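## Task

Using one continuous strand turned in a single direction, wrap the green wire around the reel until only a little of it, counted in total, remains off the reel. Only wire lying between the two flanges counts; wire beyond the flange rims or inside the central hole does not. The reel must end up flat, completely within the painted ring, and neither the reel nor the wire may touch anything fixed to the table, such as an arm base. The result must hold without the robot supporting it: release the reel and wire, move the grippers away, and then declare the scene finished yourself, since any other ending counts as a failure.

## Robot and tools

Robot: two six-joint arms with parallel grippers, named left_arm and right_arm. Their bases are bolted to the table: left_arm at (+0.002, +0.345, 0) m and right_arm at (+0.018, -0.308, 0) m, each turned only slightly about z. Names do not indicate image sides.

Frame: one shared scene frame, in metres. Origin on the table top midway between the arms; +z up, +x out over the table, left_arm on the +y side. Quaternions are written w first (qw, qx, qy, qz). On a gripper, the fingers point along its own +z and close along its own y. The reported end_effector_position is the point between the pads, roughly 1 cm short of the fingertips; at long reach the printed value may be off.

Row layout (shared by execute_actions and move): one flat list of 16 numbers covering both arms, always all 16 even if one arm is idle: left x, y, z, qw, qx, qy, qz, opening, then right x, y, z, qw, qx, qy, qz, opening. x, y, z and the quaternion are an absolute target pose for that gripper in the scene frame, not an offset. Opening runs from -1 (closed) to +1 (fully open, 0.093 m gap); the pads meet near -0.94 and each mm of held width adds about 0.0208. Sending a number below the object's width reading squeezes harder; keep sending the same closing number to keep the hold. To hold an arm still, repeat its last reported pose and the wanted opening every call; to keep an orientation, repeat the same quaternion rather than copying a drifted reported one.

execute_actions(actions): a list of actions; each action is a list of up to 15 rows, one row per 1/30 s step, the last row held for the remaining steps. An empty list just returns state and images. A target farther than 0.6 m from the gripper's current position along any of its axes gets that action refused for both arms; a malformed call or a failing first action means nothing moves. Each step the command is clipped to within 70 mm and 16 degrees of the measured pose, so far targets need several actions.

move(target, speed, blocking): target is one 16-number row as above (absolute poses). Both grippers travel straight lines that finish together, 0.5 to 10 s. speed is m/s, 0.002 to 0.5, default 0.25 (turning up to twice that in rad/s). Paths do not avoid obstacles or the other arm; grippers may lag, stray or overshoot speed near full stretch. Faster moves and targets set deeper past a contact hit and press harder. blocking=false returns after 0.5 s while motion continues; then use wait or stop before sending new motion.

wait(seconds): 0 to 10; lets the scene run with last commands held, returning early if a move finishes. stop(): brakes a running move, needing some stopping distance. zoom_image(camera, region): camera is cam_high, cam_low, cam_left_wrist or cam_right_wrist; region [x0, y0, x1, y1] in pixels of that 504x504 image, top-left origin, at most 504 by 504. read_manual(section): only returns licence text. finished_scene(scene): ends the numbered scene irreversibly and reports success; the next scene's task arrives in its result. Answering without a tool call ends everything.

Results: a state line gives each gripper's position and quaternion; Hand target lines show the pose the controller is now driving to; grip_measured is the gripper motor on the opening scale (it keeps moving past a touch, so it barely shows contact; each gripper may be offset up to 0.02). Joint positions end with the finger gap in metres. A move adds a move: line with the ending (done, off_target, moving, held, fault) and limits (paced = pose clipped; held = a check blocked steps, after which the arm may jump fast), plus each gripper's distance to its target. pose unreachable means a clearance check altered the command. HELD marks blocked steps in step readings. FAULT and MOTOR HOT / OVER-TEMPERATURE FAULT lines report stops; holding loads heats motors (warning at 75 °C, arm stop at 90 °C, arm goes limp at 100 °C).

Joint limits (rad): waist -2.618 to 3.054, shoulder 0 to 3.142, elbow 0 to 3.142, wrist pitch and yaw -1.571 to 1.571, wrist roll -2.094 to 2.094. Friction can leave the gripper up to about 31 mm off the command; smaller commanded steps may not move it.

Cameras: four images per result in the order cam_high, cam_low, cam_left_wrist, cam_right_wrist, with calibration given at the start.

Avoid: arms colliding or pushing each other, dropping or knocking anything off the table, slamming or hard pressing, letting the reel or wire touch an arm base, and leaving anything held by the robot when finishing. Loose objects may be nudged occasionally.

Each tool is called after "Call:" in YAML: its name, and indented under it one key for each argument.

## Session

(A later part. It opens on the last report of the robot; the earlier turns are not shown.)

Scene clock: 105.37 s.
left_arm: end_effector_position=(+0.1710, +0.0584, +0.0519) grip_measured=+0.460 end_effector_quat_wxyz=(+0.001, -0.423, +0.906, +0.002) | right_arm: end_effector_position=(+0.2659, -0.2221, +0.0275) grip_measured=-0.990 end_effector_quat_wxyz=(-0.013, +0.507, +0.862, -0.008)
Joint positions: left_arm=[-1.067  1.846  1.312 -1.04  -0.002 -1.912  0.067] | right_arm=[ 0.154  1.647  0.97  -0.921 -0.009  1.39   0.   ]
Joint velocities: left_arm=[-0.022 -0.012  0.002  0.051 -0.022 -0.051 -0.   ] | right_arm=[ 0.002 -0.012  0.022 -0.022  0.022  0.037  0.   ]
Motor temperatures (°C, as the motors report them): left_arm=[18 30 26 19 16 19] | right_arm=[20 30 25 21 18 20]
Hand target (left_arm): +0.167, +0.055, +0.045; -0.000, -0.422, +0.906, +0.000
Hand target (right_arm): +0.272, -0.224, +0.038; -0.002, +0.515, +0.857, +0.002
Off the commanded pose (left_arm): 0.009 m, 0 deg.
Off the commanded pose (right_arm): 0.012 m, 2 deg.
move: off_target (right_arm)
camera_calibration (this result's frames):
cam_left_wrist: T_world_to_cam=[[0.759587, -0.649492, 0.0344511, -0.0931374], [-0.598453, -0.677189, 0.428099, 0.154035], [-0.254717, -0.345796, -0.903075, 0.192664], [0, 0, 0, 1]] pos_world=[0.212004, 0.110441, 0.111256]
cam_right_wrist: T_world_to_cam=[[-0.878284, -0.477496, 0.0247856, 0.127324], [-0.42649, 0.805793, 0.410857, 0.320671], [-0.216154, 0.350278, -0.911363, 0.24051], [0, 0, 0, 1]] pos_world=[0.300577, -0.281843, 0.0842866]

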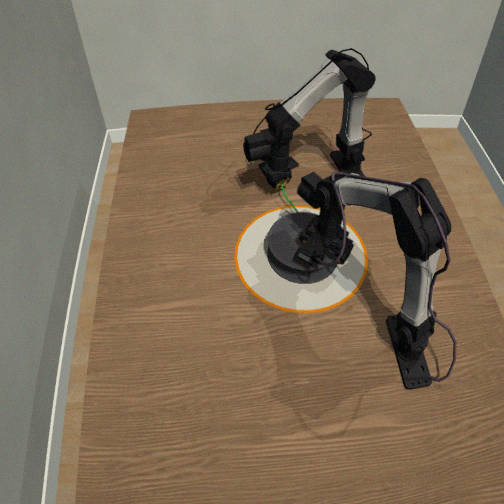

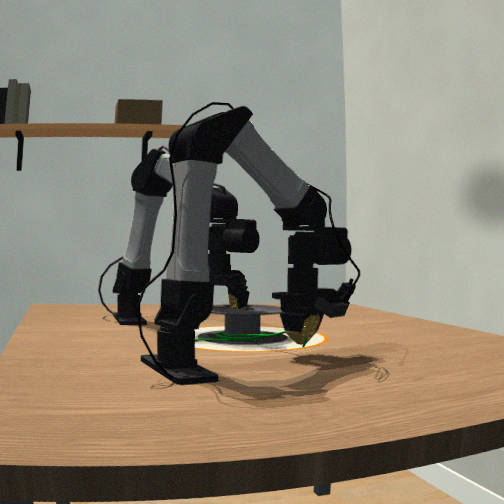

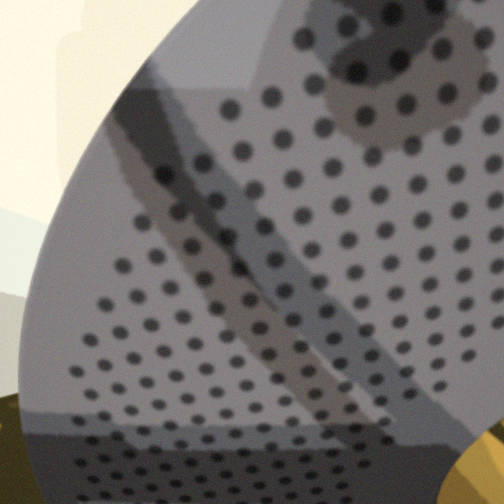

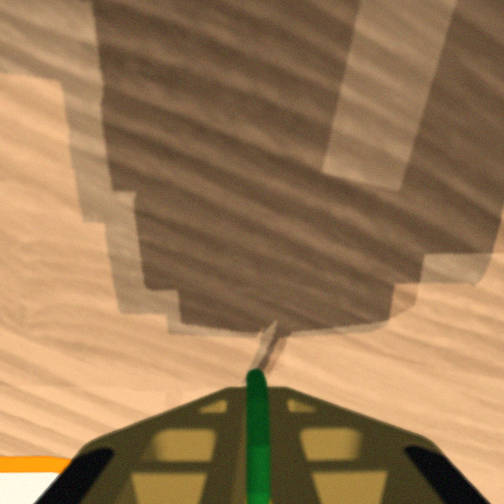

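Call:
move:
  target: [0.2064,0.0806,0.045,0,-0.1305,0.9914,0,0.3, 0.2473,-0.1947,0.04,0,0.5736,0.8192,0,-1]
  speed: 0.12

Call:
move:
  target: [0.2444,0.076,0.045,0,0.1736,0.9848,0,0.3, 0.2307,-0.1679,0.04,0,0.5878,0.809,0,-1]
  speed: 0.12

Scene clock: 112.10 s.
left_arm: end_effector_position=(+0.2038, +0.0790, +0.0519) grip_measured=+0.460 end_effector_quat_wxyz=(-0.000, -0.137, +0.991, -0.001) | right_arm: end_effector_position=(+0.2553, -0.1919, +0.0398) grip_measured=-0.990 end_effector_quat_wxyz=(-0.001, +0.574, +0.819, +0.008)
Joint positions: left_arm=[-0.948  1.846  1.312 -1.035  0.002 -1.196  0.067] | right_arm=[ 0.276  1.597  0.97  -0.93  -0.009  1.673  0.   ]
Joint velocities: left_arm=[ 0.012  0.002  0.007 -0.037  0.007 -0.007  0.001] | right_arm=[-0.002  0.007  0.002 -0.007  0.037 -0.037  0.   ]
Motor temperatures (°C, as the motors report them): left_arm=[18 31 26 19 16 19] | right_arm=[20 30 25 21 18 20]
Hand target (left_arm): +0.206, +0.080, +0.045; +0.000, -0.131, +0.991, -0.000
Hand target (right_arm): +0.248, -0.195, +0.040; +0.002, +0.573, +0.819, -0.002
Off the commanded pose (left_arm): 0.008 m, 1 deg.
Off the commanded pose (right_arm): 0.009 m, 1 deg.
move: done
camera_calibration (this result's frames):
cam_left_wrist: T_world_to_cam=[[0.262432, -0.964158, 0.0390953, 0.0212207], [-0.87465, -0.220566, 0.431669, 0.207689], [-0.407574, -0.147479, -0.901184, 0.223546], [0, 0, 0, 1]] pos_world=[0.267197, 0.0992373, 0.110974]
cam_right_wrist: T_world_to_cam=[[-0.943557, -0.330925, -0.0137642, 0.178527], [-0.307438, 0.859615, 0.408099, 0.266825], [-0.123218, 0.389296, -0.912834, 0.222622], [0, 0, 0, 1]] pos_world=[0.277913, -0.256953, 0.0967829]

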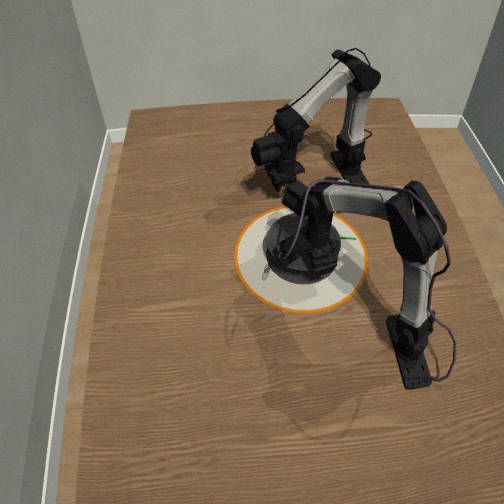

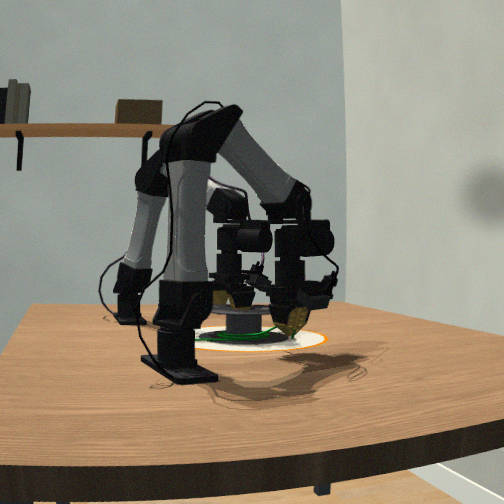

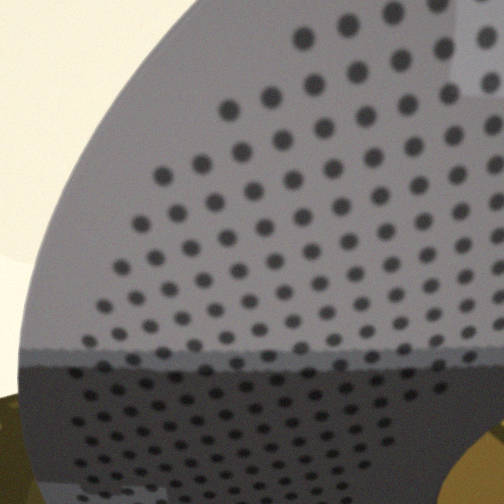

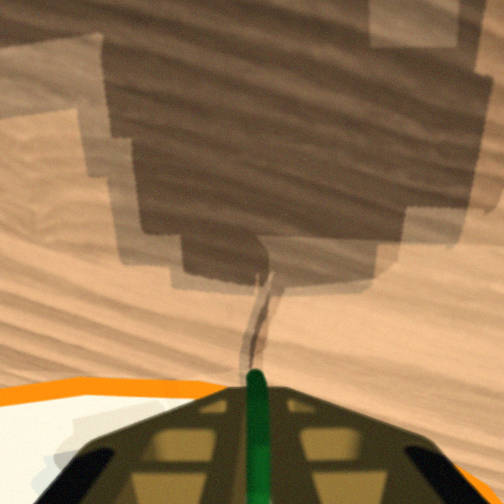

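Scene clock: 115.13 s.
left_arm: end_effector_position=(+0.2403, +0.0752, +0.0529) grip_measured=+0.461 end_effector_quat_wxyz=(+0.007, +0.170, +0.985, -0.005) | right_arm: end_effector_position=(+0.2390, -0.1640, +0.0398) grip_measured=-0.990 end_effector_quat_wxyz=(-0.002, +0.589, +0.808, +0.007)
Joint positions: left_arm=[-0.875  1.926  1.423 -1.05  -0.001 -0.505  0.067] | right_arm=[ 0.399  1.597  0.97  -0.931 -0.009  1.833  0.   ]
Joint velocities: left_arm=[ 0.002  0.002  0.012 -0.037 -0.022 -0.022 -0.001] | right_arm=[-0.002 -0.017 -0.007  0.007 -0.095 -0.051  0.   ]
Motor temperatures (°C, as the motors report them): left_arm=[18 31 26 19 16 19] | right_arm=[20 30 25 21 18 20]
Hand target (left_arm): +0.244, +0.075, +0.045; +0.000, +0.174, +0.985, -0.000
Hand target (right_arm): +0.231, -0.169, +0.040; +0.002, +0.588, +0.809, -0.002
Off the commanded pose (left_arm): 0.009 m, 1 deg.
Off the commanded pose (right_arm): 0.009 m, 1 deg.
move: done
camera_calibration (this result's frames):
cam_left_wrist: T_world_to_cam=[[-0.344559, -0.937711, 0.0444617, 0.151561], [-0.846642, 0.330859, 0.416809, 0.190912], [-0.405557, 0.105972, -0.907906, 0.219531], [0, 0, 0, 1]] pos_world=[0.302889, 0.0556907, 0.113001]
cam_right_wrist: T_world_to_cam=[[-0.955191, -0.295806, -0.0104626, 0.180793], [-0.273978, 0.870225, 0.409444, 0.231468], [-0.112011, 0.393964, -0.912275, 0.207788], [0, 0, 0, 1]] pos_world=[0.259384, -0.229811, 0.0966783]

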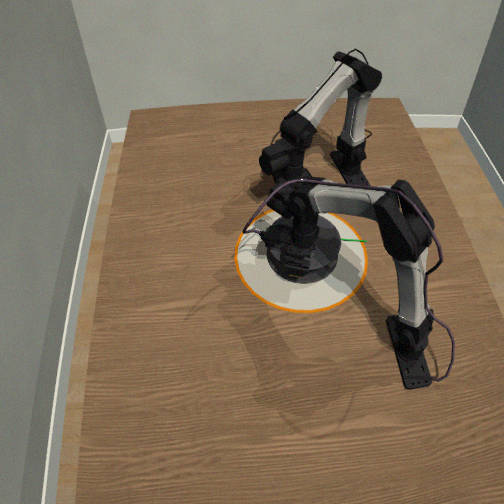

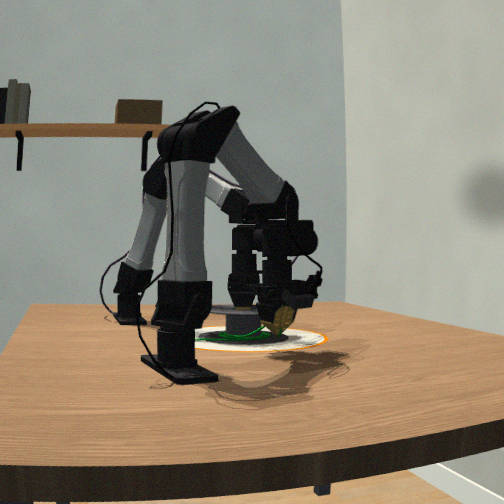

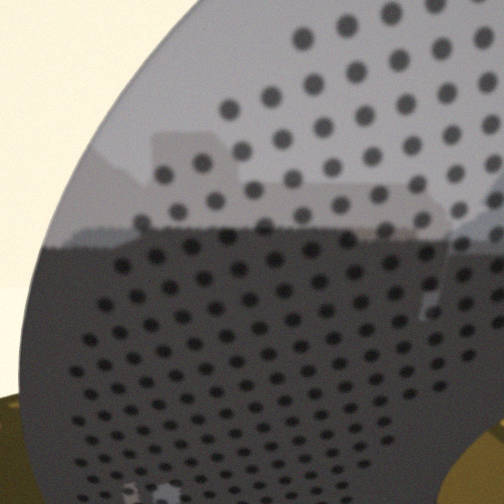

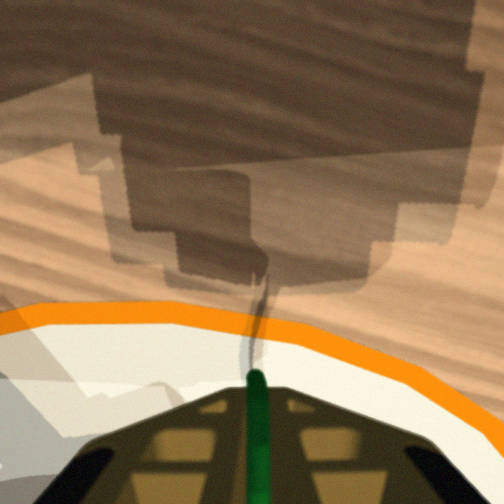

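Call:
zoom_image:
  camera: "cam_high"
  region: [250, 170, 390, 310]

Call:
zoom_image:
  camera: "cam_low"
  region: [140, 290, 340, 370]

Region (250, 170, 390, 310) of cam_high's 504x504 image, scaled by 3.600, with more detail than that image has.

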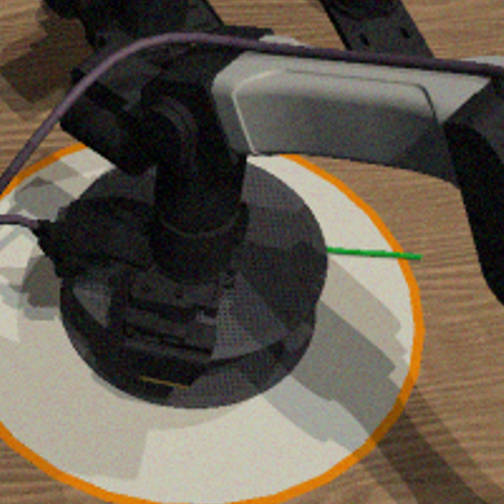

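Region (140, 290, 340, 370) of cam_low's 504x504 image, scaled by 2.520, with more detail than that image has; it fills the top 202 rows of this view, and the rest is white.

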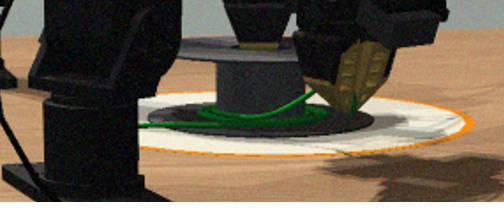

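Call:
move:
  target: [0.1968,0.078,0.045,0,-0.1305,0.9914,0,0.3, 0.342,-0.125,0.04,0,0.3007,0.9537,0,-1]
  speed: 0.15

Scene clock: 123.30 s.
left_arm: end_effector_position=(+0.2014, +0.0772, +0.0521) grip_measured=+0.460 end_effector_quat_wxyz=(+0.001, -0.124, +0.992, -0.001) | right_arm: end_effector_position=(+0.3381, -0.1209, +0.0402) grip_measured=-0.990 end_effector_quat_wxyz=(+0.002, +0.299, +0.954, +0.009)
Joint positions: left_arm=[-0.959  1.844  1.31  -1.033 -0.001 -1.18   0.067] | right_arm=[ 0.351  1.981  1.447 -1.022 -0.009  1.133  0.   ]
Joint velocities: left_arm=[ 0.002  0.002 -0.017 -0.007  0.022 -0.037 -0.   ] | right_arm=[-0.007  0.002 -0.002  0.037 -0.022  0.007  0.   ]
Motor temperatures (°C, as the motors report them): left_arm=[18 31 27 19 16 19] | right_arm=[20 31 25 21 18 20]
Hand target (left_arm): +0.197, +0.079, +0.045; -0.000, -0.130, +0.991, +0.001
Hand target (right_arm): +0.342, -0.124, +0.038; -0.001, +0.301, +0.954, +0.001
Off the commanded pose (left_arm): 0.008 m, 1 deg.
Off the commanded pose (right_arm): 0.006 m, 1 deg.
move: done
camera_calibration (this result's frames):
cam_left_wrist: T_world_to_cam=[[0.2372, -0.97065, 0.0396807, 0.0256615], [-0.88163, -0.197932, 0.428429, 0.204914], [-0.408001, -0.136607, -0.902704, 0.22173], [0, 0, 0, 1]] pos_world=[0.265038, 0.0957573, 0.111347]
cam_right_wrist: T_world_to_cam=[[-0.57938, -0.814841, -0.0187638, 0.0986513], [-0.751197, 0.524911, 0.400214, 0.340963], [-0.316261, 0.245971, -0.91623, 0.253643], [0, 0, 0, 1]] pos_world=[0.393504, -0.160979, 0.0977888]

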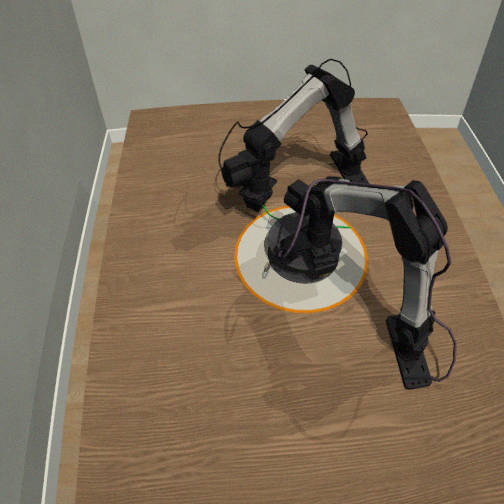

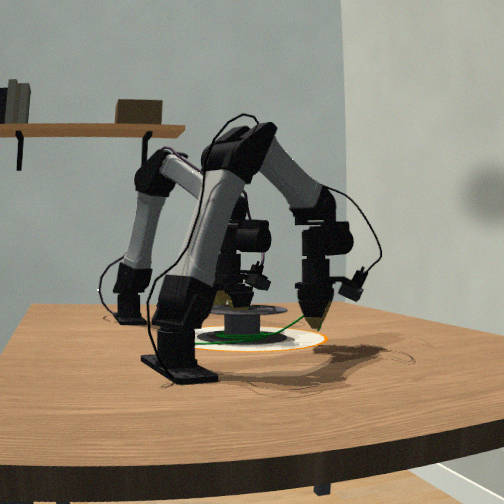

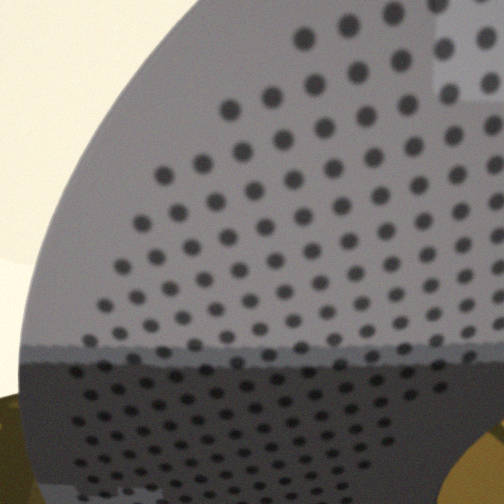

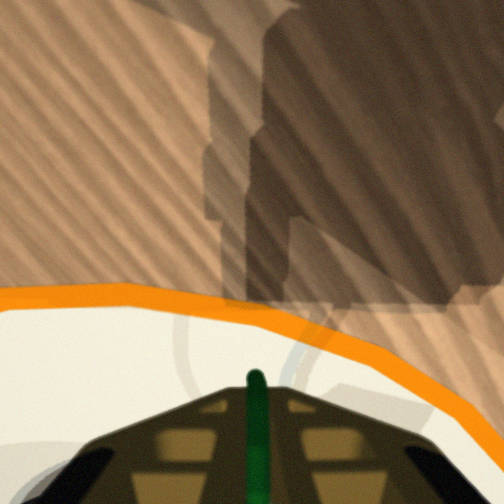

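Call:
zoom_image:
  camera: "cam_high"
  region: [250, 170, 390, 310]

Call:
zoom_image:
  camera: "cam_low"
  region: [140, 290, 340, 370]

Region (250, 170, 390, 310) of cam_high's 504x504 image, scaled by 3.600, with more detail than that image has.

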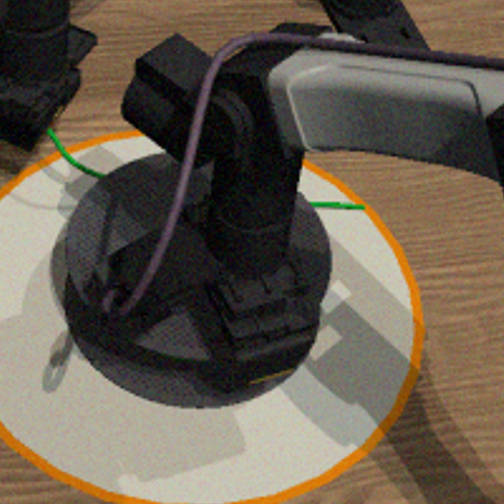

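Region (140, 290, 340, 370) of cam_low's 504x504 image, scaled by 2.520, with more detail than that image has; it fills the top 202 rows of this view, and the rest is white.

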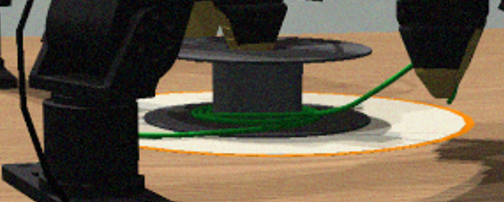

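Call:
move:
  target: [0.2014,0.0772,0.045,0,-0.1305,0.9914,0,1, 0.338,-0.121,0.008,0,0.3007,0.9537,0,-1]
  speed: 0.15

Call:
execute_actions:
  actions:
    - [[0.2014,0.0772,0.11,0,-0.1305,0.9914,0,1, 0.338,-0.121,0.008,0,0.3007,0.9537,0,-0.3]]
    - [[0.2014,0.0772,0.115,0,-0.1305,0.9914,0,1, 0.338,-0.121,0.07,0,0.3007,0.9537,0,-0.3]]

Scene clock: 127.57 s.
left_arm: end_effector_position=(+0.2018, +0.0765, +0.0520) grip_measured=+0.991 end_effector_quat_wxyz=(+0.002, -0.127, +0.992, -0.002) | right_arm: end_effector_position=(+0.3405, -0.1196, +0.0179) grip_measured=-0.990 end_effector_quat_wxyz=(+0.002, +0.300, +0.954, +0.009)
Joint positions: left_arm=[-0.959  1.844  1.309 -1.029 -0.002 -1.188  0.093] | right_arm=[ 0.351  2.018  1.407 -0.944 -0.009  1.134  0.   ]
Joint velocities: left_arm=[ 0.012  0.002 -0.012 -0.007 -0.022 -0.007 -0.   ] | right_arm=[-0.012 -0.007  0.002 -0.007 -0.051 -0.066  0.   ]
Motor temperatures (°C, as the motors report them): left_arm=[18 31 27 19 16 19] | right_arm=[20 31 25 21 18 20]
Hand target (left_arm): +0.201, +0.077, +0.045; +0.000, -0.131, +0.991, +0.000
Hand target (right_arm): +0.337, -0.121, +0.008; -0.000, +0.301, +0.954, -0.000
Off the commanded pose (left_arm): 0.007 m, 1 deg.
Off the commanded pose (right_arm): 0.010 m, 1 deg.
move: done
camera_calibration (this result's frames):
cam_left_wrist: T_world_to_cam=[[0.243765, -0.968893, 0.0427232, 0.0232826], [-0.881251, -0.202892, 0.426885, 0.205578], [-0.404938, -0.141709, -0.903296, 0.221535], [0, 0, 0, 1]] pos_world=[0.265199, 0.0956621, 0.111359]
cam_right_wrist: T_world_to_cam=[[-0.580293, -0.814167, -0.0198034, 0.101159], [-0.750985, 0.525537, 0.39979, 0.350964], [-0.315089, 0.246868, -0.916393, 0.233346], [0, 0, 0, 1]] pos_world=[0.395796, -0.159689, 0.0755284]

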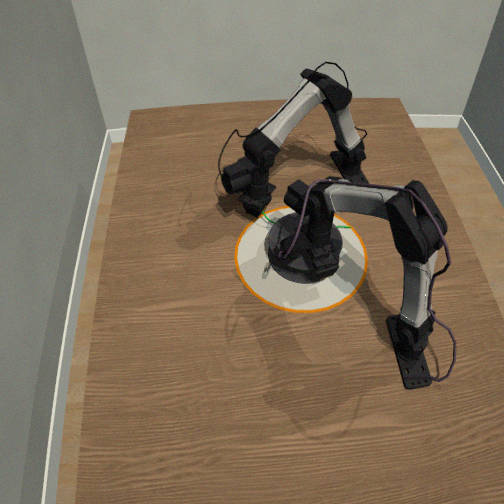

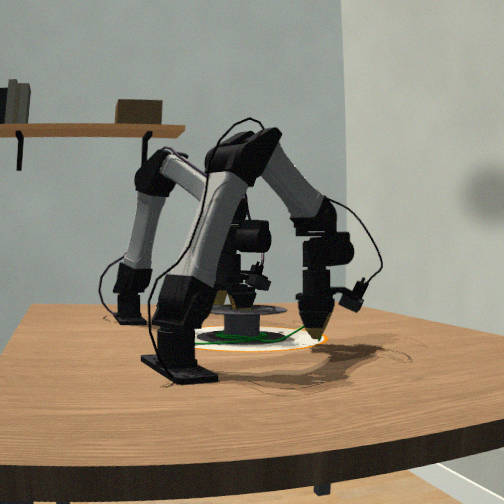

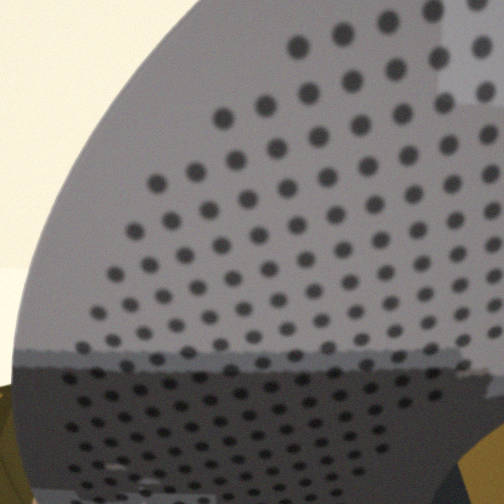

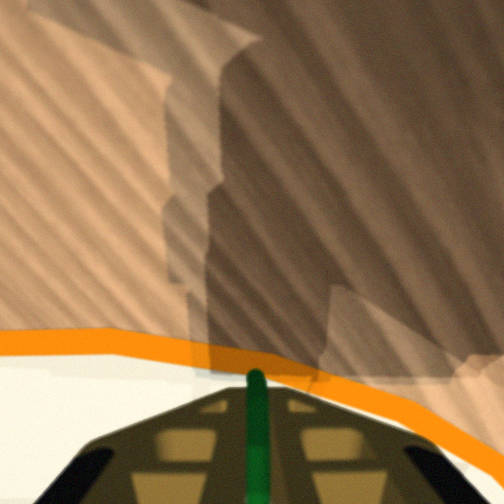

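Scene clock: 128.57 s.
left_arm: end_effector_position=(+0.2008, +0.0778, +0.1078) grip_measured=+0.991 end_effector_quat_wxyz=(-0.001, -0.127, +0.992, +0.004) | right_arm: end_effector_position=(+0.3417, -0.1189, +0.0689) grip_measured=-0.303 end_effector_quat_wxyz=(+0.003, +0.300, +0.954, +0.010)
Joint positions: left_arm=[-0.959  1.812  1.494 -1.261 -0.002 -1.188  0.093] | right_arm=[ 0.351  1.967  1.545 -1.13  -0.009  1.135  0.031]
Joint velocities: left_arm=[ 0.007 -0.007 -0.002 -0.022 -0.051 -0.081 -0.001] | right_arm=[-0.002  0.002  0.002 -0.066  0.022 -0.066 -0.   ]
Motor temperatures (°C, as the motors report them): left_arm=[18 31 27 19 16 19] | right_arm=[20 31 25 21 18 20]
Hand target (left_arm): +0.201, +0.077, +0.115; +0.000, -0.131, +0.991, -0.000
Hand target (right_arm): +0.339, -0.121, +0.070; +0.000, +0.301, +0.954, +0.000
Off the commanded pose (left_arm): 0.007 m, 1 deg.
Off the commanded pose (right_arm): 0.004 m, 1 deg.
Step readings (end_effector_position; steps 1 to 15: 1st action; 16 to 30: 2nd action):
0: left_arm (+0.2018, +0.0765, +0.0520) | right_arm (+0.3405, -0.1196, +0.0179)
1: left_arm (+0.2013, +0.0772, +0.0571) | right_arm (+0.3406, -0.1195, +0.0179)
2: left_arm (+0.2012, +0.0773, +0.0647) | right_arm (+0.3406, -0.1195, +0.0179)
4: left_arm (+0.2063, +0.0705, +0.0852) | right_arm (+0.3408, -0.1194, +0.0179)
8: left_arm (+0.2102, +0.0652, +0.1057) | right_arm (+0.3409, -0.1193, +0.0179)
15: left_arm (+0.2037, +0.0739, +0.1058) | right_arm (+0.3409, -0.1193, +0.0179)
16: left_arm (+0.2032, +0.0746, +0.1060) | right_arm (+0.3400, -0.1198, +0.0222)
17: left_arm (+0.2027, +0.0752, +0.1064) | right_arm (+0.3389, -0.1205, +0.0283)
19: left_arm (+0.2021, +0.0761, +0.1073) | right_arm (+0.3435, -0.1178, +0.0460)
23: left_arm (+0.2014, +0.0770, +0.1077) | right_arm (+0.3493, -0.1145, +0.0683)
30: end_effector_position above
camera_calibration (this result's frames):
cam_left_wrist: T_world_to_cam=[[0.244083, -0.969321, 0.0289844, 0.0238957], [-0.877441, -0.208022, 0.432232, 0.180227], [-0.412942, -0.130932, -0.901297, 0.272242], [0, 0, 0, 1]] pos_world=[0.264726, 0.096299, 0.166778]
cam_right_wrist: T_world_to_cam=[[-0.580873, -0.8137, -0.0218864, 0.103802], [-0.75137, 0.525648, 0.39892, 0.331296], [-0.313096, 0.248167, -0.916725, 0.279797], [0, 0, 0, 1]] pos_world=[0.396825, -0.159118, 0.126608]

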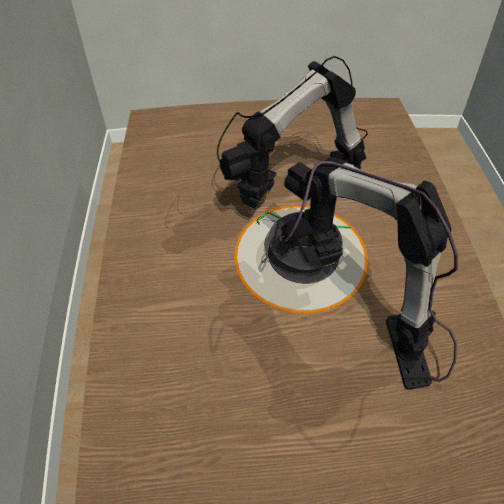

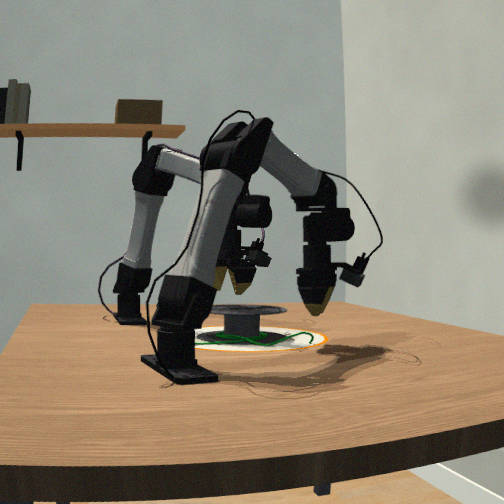

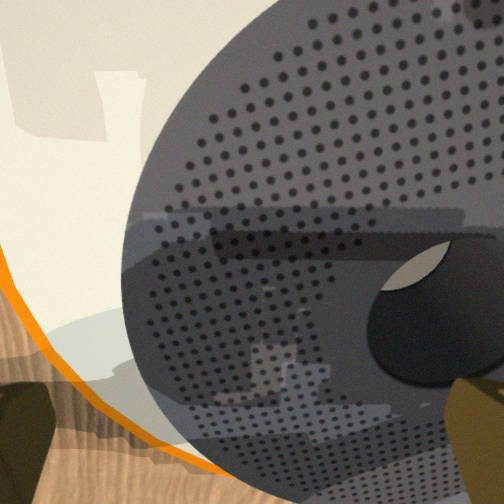

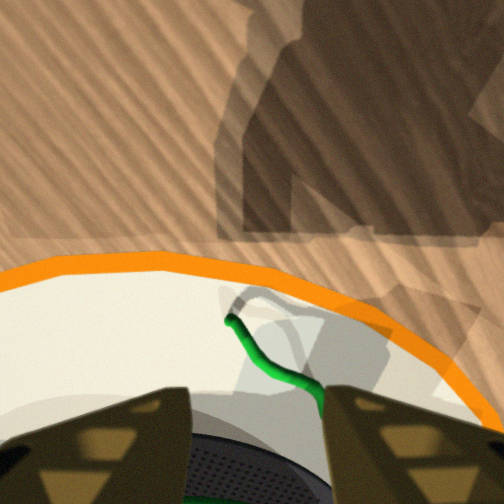

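Call:
move:
  target: [0.2777,0.0397,0.11,0,0.5736,0.8192,0,1, 0.17,-0.19,0.10,0.4758,-0.328,0.792,0.1971,1]
  speed: 0.3

Scene clock: 133.20 s.
left_arm: end_effector_position=(+0.2746, +0.0363, +0.1132) grip_measured=+0.991 end_effector_quat_wxyz=(+0.009, +0.575, +0.818, -0.001) | right_arm: end_effector_position=(+0.1758, -0.1877, +0.1079) grip_measured=+0.990 end_effector_quat_wxyz=(+0.484, -0.327, +0.788, +0.193)
Joint positions: left_arm=[-0.875  2.109  1.93  -1.375 -0.002  0.376  0.093] | right_arm=[ 0.131  0.037  0.198 -0.684 -0.413 -0.241  0.093]
Joint velocities: left_arm=[ 0.007 -0.007 -0.022 -0.095  0.007  0.066 -0.   ] | right_arm=[-0.012 -0.002 -0.012  0.051  0.022  0.051  0.   ]
Motor temperatures (°C, as the motors report them): left_arm=[18 31 27 19 16 19] | right_arm=[20 31 25 21 18 20]
Hand target (left_arm): +0.277, +0.038, +0.111; +0.001, +0.574, +0.819, -0.000
Hand target (right_arm): +0.173, -0.188, +0.100; +0.477, -0.329, +0.791, +0.196
Off the commanded pose (left_arm): 0.006 m, 1 deg.
Off the commanded pose (right_arm): 0.010 m, 1 deg.
joint sent to its limit (right arm) — the command would take joint 2 (shoulder) past its lower limit, so that joint was sent only as far as its limit.
move: done
camera_calibration (this result's frames):
cam_left_wrist: T_world_to_cam=[[-0.943407, -0.330344, 0.0292761, 0.26831], [-0.288804, 0.861742, 0.417124, 0.035222], [-0.163023, 0.385063, -0.908378, 0.21558], [0, 0, 0, 1]] pos_world=[0.298442, -0.0247298, 0.173281]
cam_right_wrist: T_world_to_cam=[[0.700006, -0.714129, 0.00333211, -0.256846], [-0.550947, -0.543007, -0.63372, 0.102878], [0.454367, 0.441772, -0.773556, 0.166646], [0, 0, 0, 1]] pos_world=[0.160755, -0.201177, 0.194962]

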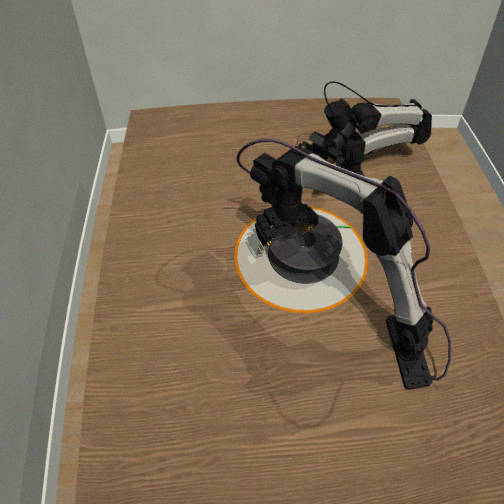

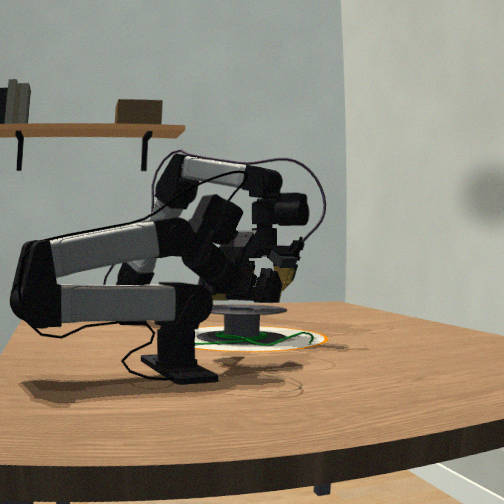

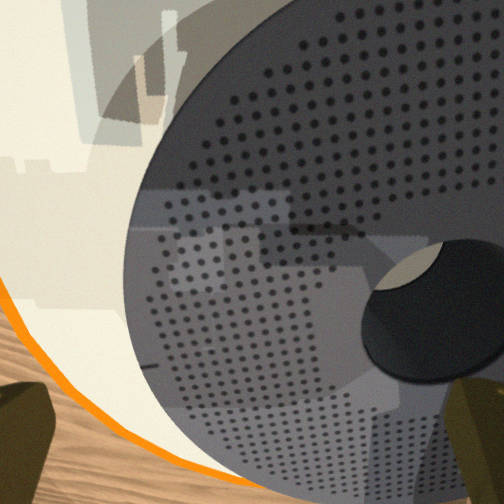

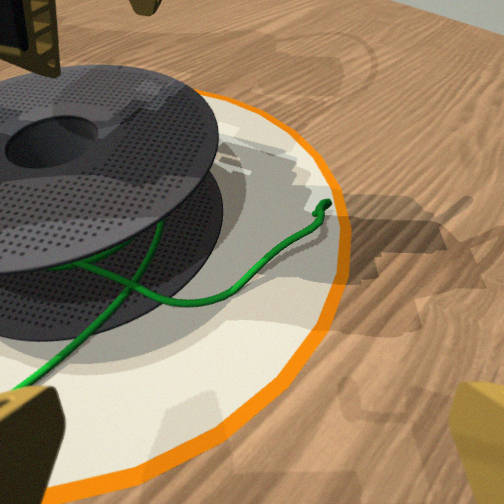

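Call:
move:
  target: [0.2813,0.0125,0.11,0,0.7373,0.6756,0,1, 0.20,-0.17,0.09,0.3461,-0.6050,0.6375,0.3285,1]
  speed: 0.3

Call:
move:
  target: [0.2813,0.0125,0.043,0,0.7373,0.6756,0,1, 0.20,-0.17,0.09,0.3461,-0.6050,0.6375,0.3285,1]
  speed: 0.15

Scene clock: 140.87 s.
left_arm: end_effector_position=(+0.2840, +0.0148, +0.1129) grip_measured=+0.991 end_effector_quat_wxyz=(+0.008, +0.733, +0.681, +0.001) | right_arm: end_effector_position=(+0.1975, -0.1721, +0.0914) grip_measured=+0.990 end_effector_quat_wxyz=(+0.356, -0.599, +0.640, +0.324)
Joint positions: left_arm=[-0.892  2.22   2.104 -1.439 -0.002  0.78   0.093] | right_arm=[-0.208  1.242  0.56  -0.819 -1.003 -1.5    0.093]
Joint velocities: left_arm=[-0.007 -0.002  0.007 -0.007 -0.051 -0.007  0.001] | right_arm=[-0.017  0.007 -0.007 -0.007 -0.066 -0.007 -0.001]
Motor temperatures (°C, as the motors report them): left_arm=[18 32 28 19 16 19] | right_arm=[20 30 25 23 18 20]
Hand target (left_arm): +0.281, +0.012, +0.110; +0.000, +0.737, +0.676, +0.000
Hand target (right_arm): +0.198, -0.170, +0.095; -0.354, +0.599, -0.635, -0.334
Off the commanded pose (left_arm): 0.005 m, 1 deg.
Off the commanded pose (right_arm): 0.004 m, 1 deg.
move: done
camera_calibration (this result's frames):
cam_left_wrist: T_world_to_cam=[[-0.99629, 0.082497, 0.0245137, 0.279588], [0.085126, 0.902736, 0.421688, -0.050741], [0.0126586, 0.42221, -0.90641, 0.174471], [0, 0, 0, 1]] pos_world=[0.280661, -0.0509229, 0.172686]
cam_right_wrist: T_world_to_cam=[[0.997014, -0.0772124, 0.00109529, -0.209722], [-0.0633557, -0.826032, -0.560051, -0.0388757], [0.0441476, 0.558309, -0.828458, 0.243193], [0, 0, 0, 1]] pos_world=[0.195896, -0.184083, 0.179932]

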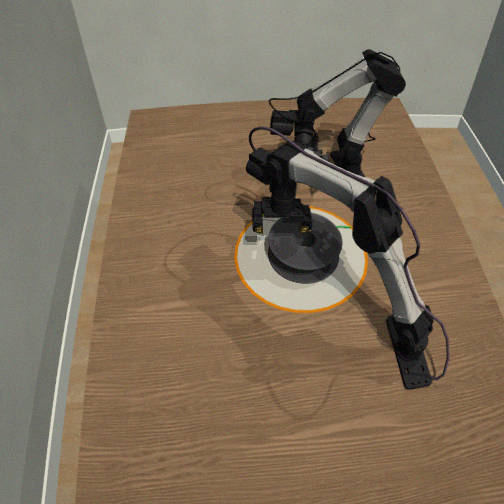

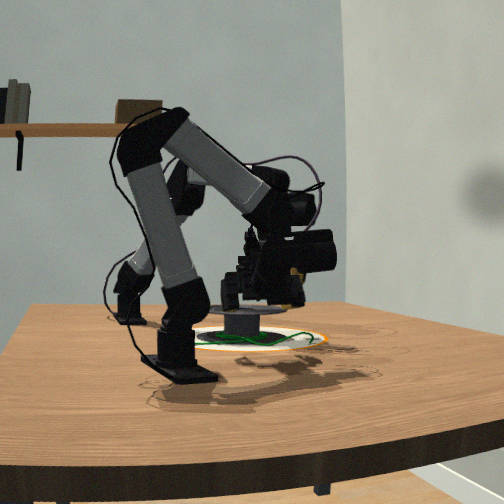

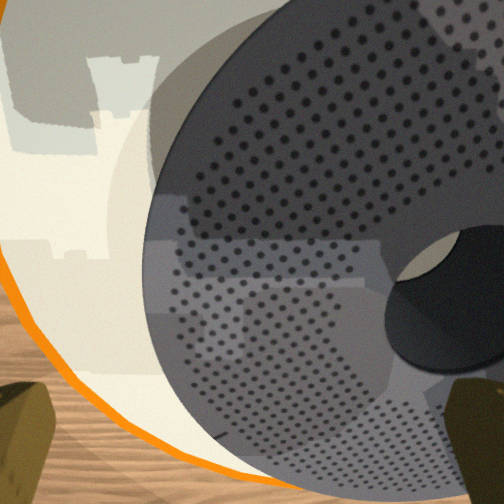

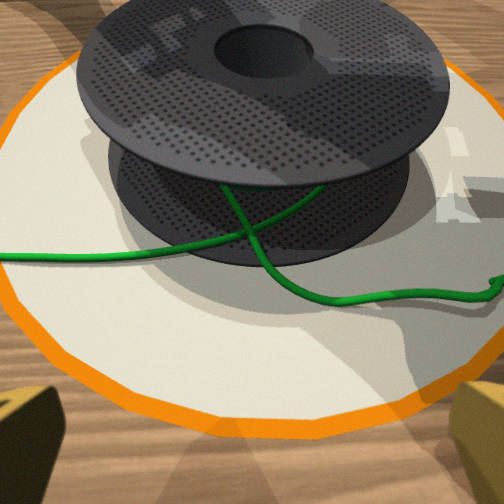

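Scene clock: 141.93 s.
left_arm: end_effector_position=(+0.2824, +0.0139, +0.0549) grip_measured=+0.991 end_effector_quat_wxyz=(+0.006, +0.734, +0.679, -0.001) | right_arm: end_effector_position=(+0.1963, -0.1710, +0.0889) grip_measured=+0.990 end_effector_quat_wxyz=(+0.350, -0.599, +0.640, +0.330)
Joint positions: left_arm=[-0.895  2.22   1.874 -1.212  0.002  0.781  0.093] | right_arm=[-0.202  1.258  0.56  -0.819 -1.003 -1.502  0.093]
Joint velocities: left_arm=[ 0.007 -0.012 -0.007  0.007 -0.007 -0.037 -0.001] | right_arm=[-0.007 -0.002 -0.007 -0.081  0.007 -0.081  0.   ]
Motor temperatures (°C, as the motors report them): left_arm=[18 32 28 19 16 19] | right_arm=[20 30 25 23 18 20]
Hand target (left_arm): +0.281, +0.013, +0.043; -0.000, +0.737, +0.676, +0.000
Hand target (right_arm): +0.200, -0.170, +0.090; -0.346, +0.605, -0.638, -0.328
Off the commanded pose (left_arm): 0.012 m, 1 deg.
Off the commanded pose (right_arm): 0.004 m, 1 deg.
move: off_target (left_arm)
camera_calibration (this result's frames):
cam_left_wrist: T_world_to_cam=[[-0.995817, 0.0863395, 0.0298945, 0.278997], [0.0908804, 0.902209, 0.421616, -0.0269594], [0.00943108, 0.42257, -0.906281, 0.123193], [0, 0, 0, 1]] pos_world=[0.279118, -0.051823, 0.114674]
cam_right_wrist: T_world_to_cam=[[0.99747, -0.0698978, -0.0129811, -0.206018], [-0.0651837, -0.826299, -0.559448, -0.0391659], [0.0283779, 0.558878, -0.828764, 0.243806], [0, 0, 0, 1]] pos_world=[0.196025, -0.18302, 0.177472]

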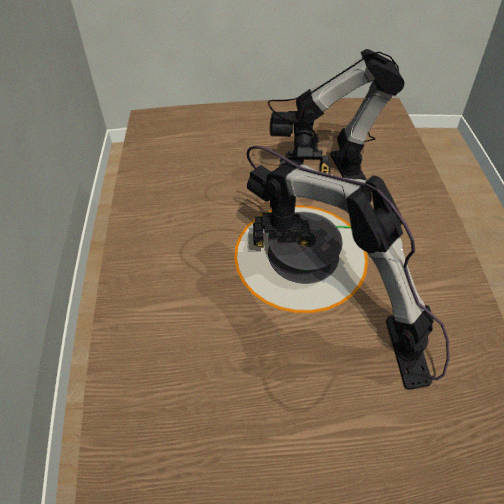

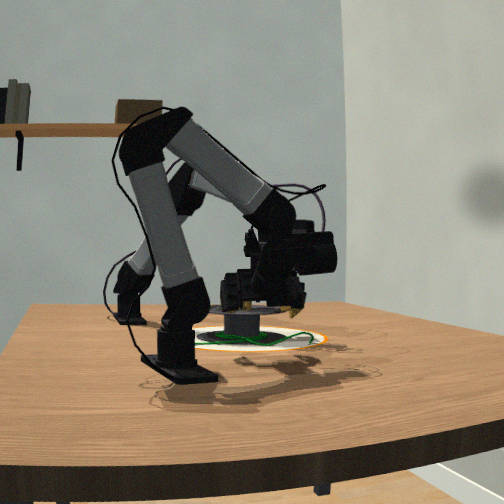

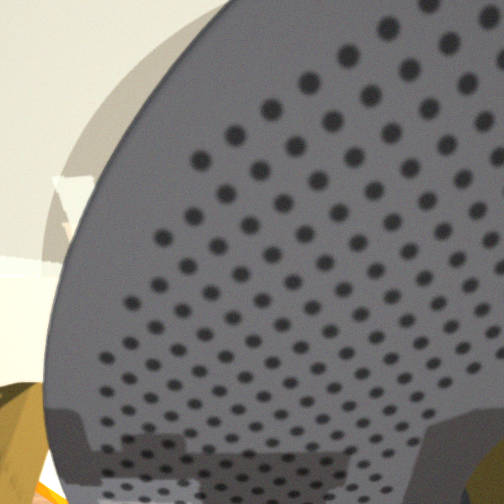

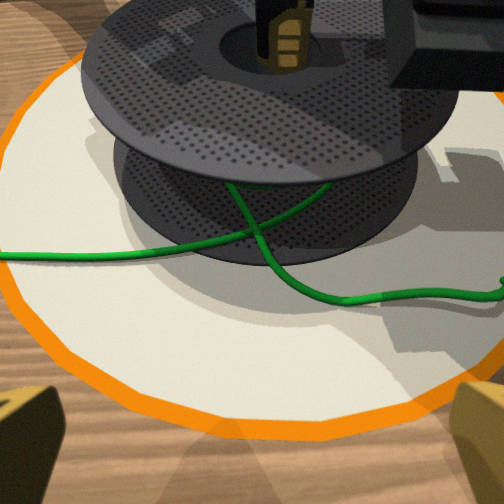

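Call:
move:
  target: [0.2813,0.0125,0.043,0,0.7373,0.6756,0,0.3, 0.1561,-0.1132,0.032,0.4240,-0.4589,0.7344,0.2650,0.2]
  speed: 0.2

Scene clock: 148.97 s.
left_arm: end_effector_position=(+0.2823, +0.0136, +0.0549) grip_measured=+0.460 end_effector_quat_wxyz=(+0.007, +0.734, +0.679, -0.002) | right_arm: end_effector_position=(+0.1582, -0.1145, +0.0364) grip_measured=+0.203 end_effector_quat_wxyz=(+0.397, -0.482, +0.740, +0.251)
Joint positions: left_arm=[-0.895  2.22   1.874 -1.212  0.003  0.78   0.067] | right_arm=[ 0.509  0.706  0.016  0.045 -0.376 -0.283  0.055]
Joint velocities: left_arm=[ 0.017 -0.012 -0.012 -0.081 -0.007  0.007  0.   ] | right_arm=[ 0.007 -0.017 -0.002 -0.022 -0.007 -0.022  0.002]
Motor temperatures (°C, as the motors report them): left_arm=[18 33 27 19 16 19] | right_arm=[20 29 25 22 18 20]
Hand target (left_arm): +0.281, +0.013, +0.043; -0.000, +0.737, +0.676, -0.000
Hand target (right_arm): +0.155, -0.117, +0.028; +0.389, -0.481, +0.746, +0.246
Off the commanded pose (left_arm): 0.012 m, 1 deg.
Off the commanded pose (right_arm): 0.005 m, 4 deg.
joint sent to its limit (right arm) — the command would take joint 3 (elbow) past its lower limit, so that joint was sent only as far as its limit.
move: off_target (left_arm, right_arm)
camera_calibration (this result's frames):
cam_left_wrist: T_world_to_cam=[[-0.995804, 0.0863941, 0.030162, 0.278857], [0.0910553, 0.902765, 0.420386, -0.0266], [0.00908965, 0.421369, -0.906844, 0.123498], [0, 0, 0, 1]] pos_world=[0.278987, -0.0521163, 0.114765]
cam_right_wrist: T_world_to_cam=[[0.910599, -0.413286, 0.00180383, -0.190835], [-0.347709, -0.768456, -0.537191, 0.0261377], [0.2234, 0.488538, -0.843459, 0.131407], [0, 0, 0, 1]] pos_world=[0.153506, -0.122981, 0.125221]

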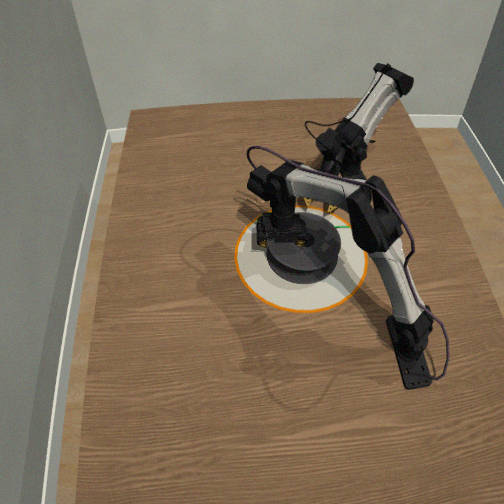

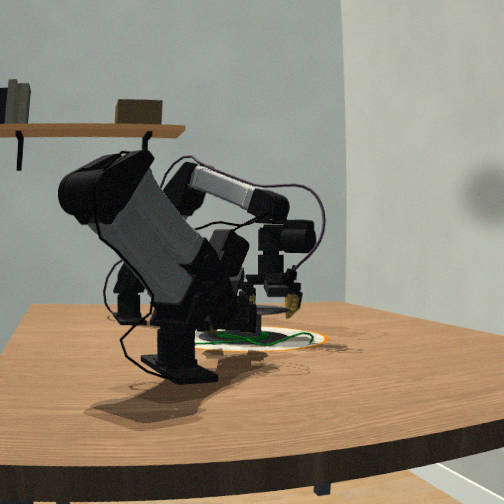

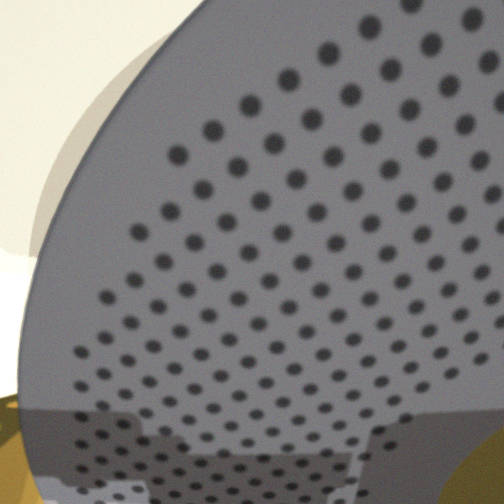

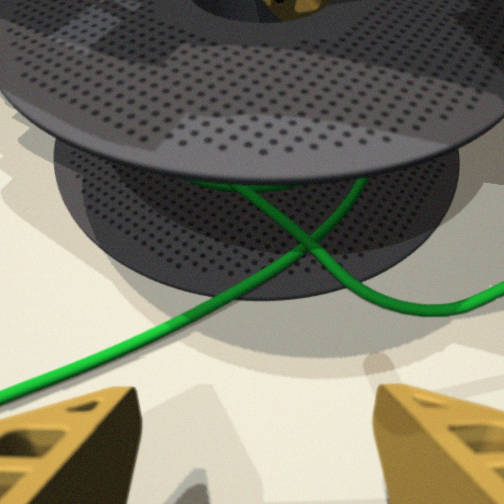

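Call:
move:
  target: [0.2813,0.0125,0.043,0,0.7373,0.6756,0,0.3, 0.1667,-0.0639,0.026,0.4240,-0.4589,0.7344,0.2650,0.2]
  speed: 0.12

Scene clock: 154.97 s.
left_arm: end_effector_position=(+0.2823, +0.0136, +0.0549) grip_measured=+0.460 end_effector_quat_wxyz=(+0.007, +0.734, +0.679, -0.002) | right_arm: end_effector_position=(+0.1681, -0.0649, +0.0280) grip_measured=+0.203 end_effector_quat_wxyz=(+0.427, -0.462, +0.731, +0.264)
Joint positions: left_arm=[-0.895  2.22   1.874 -1.212  0.003  0.78   0.067] | right_arm=[ 0.744  1.316  0.016  0.771 -0.172 -0.11   0.055]
Joint velocities: left_arm=[-0.007  0.012  0.007 -0.11  -0.081 -0.007 -0.   ] | right_arm=[ 0.012  0.007 -0.017 -0.051 -0.051  0.066 -0.   ]
Motor temperatures (°C, as the motors report them): left_arm=[18 34 27 19 16 19] | right_arm=[20 28 25 24 18 20]
Hand target (left_arm): +0.281, +0.013, +0.043; -0.000, +0.737, +0.676, +0.000
Hand target (right_arm): +0.167, -0.065, +0.025; +0.425, -0.462, +0.734, +0.261
Off the commanded pose (left_arm): 0.012 m, 1 deg.
Off the commanded pose (right_arm): 0.003 m, 1 deg.
move: off_target (left_arm)
camera_calibration (this result's frames):
cam_left_wrist: T_world_to_cam=[[-0.995804, 0.0863941, 0.030162, 0.278857], [0.0910553, 0.902765, 0.420386, -0.0266], [0.00908965, 0.421369, -0.906844, 0.123498], [0, 0, 0, 1]] pos_world=[0.278987, -0.0521163, 0.114765]
cam_right_wrist: T_world_to_cam=[[0.89883, -0.438298, -0.000745231, -0.178982], [-0.351639, -0.720098, -0.598171, 0.0687396], [0.26164, 0.537916, -0.801368, 0.0935528], [0, 0, 0, 1]] pos_world=[0.160569, -0.0792717, 0.115955]

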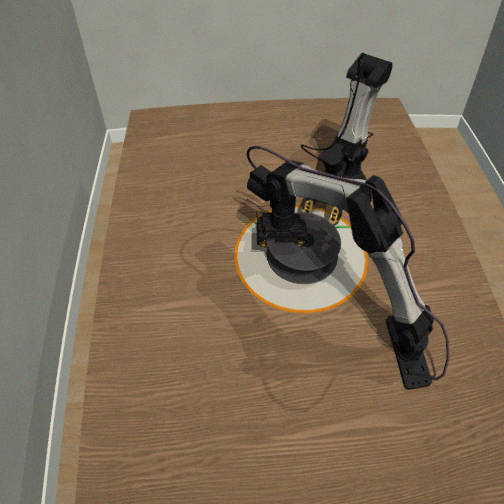

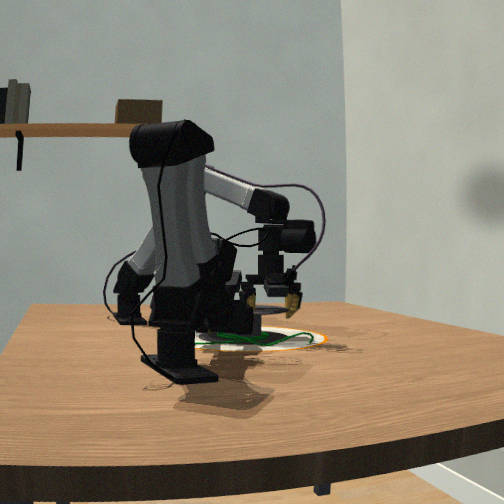

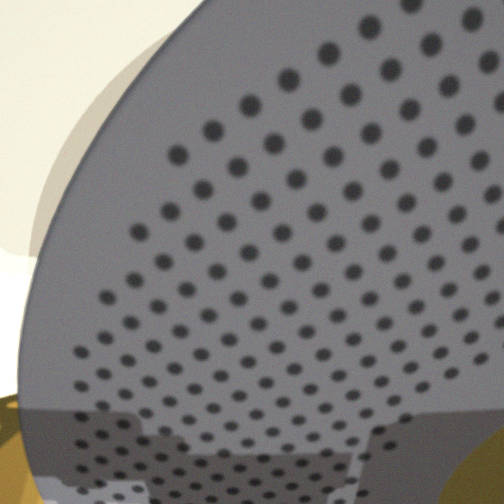

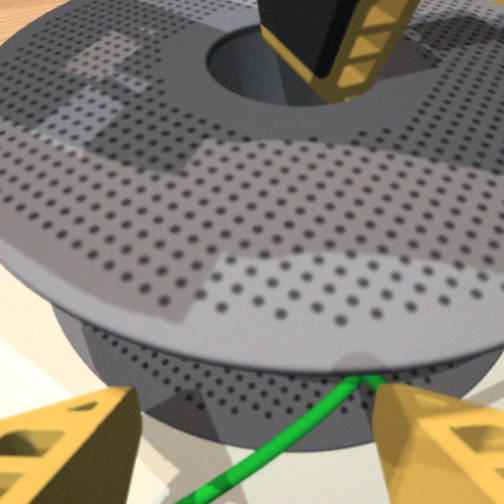

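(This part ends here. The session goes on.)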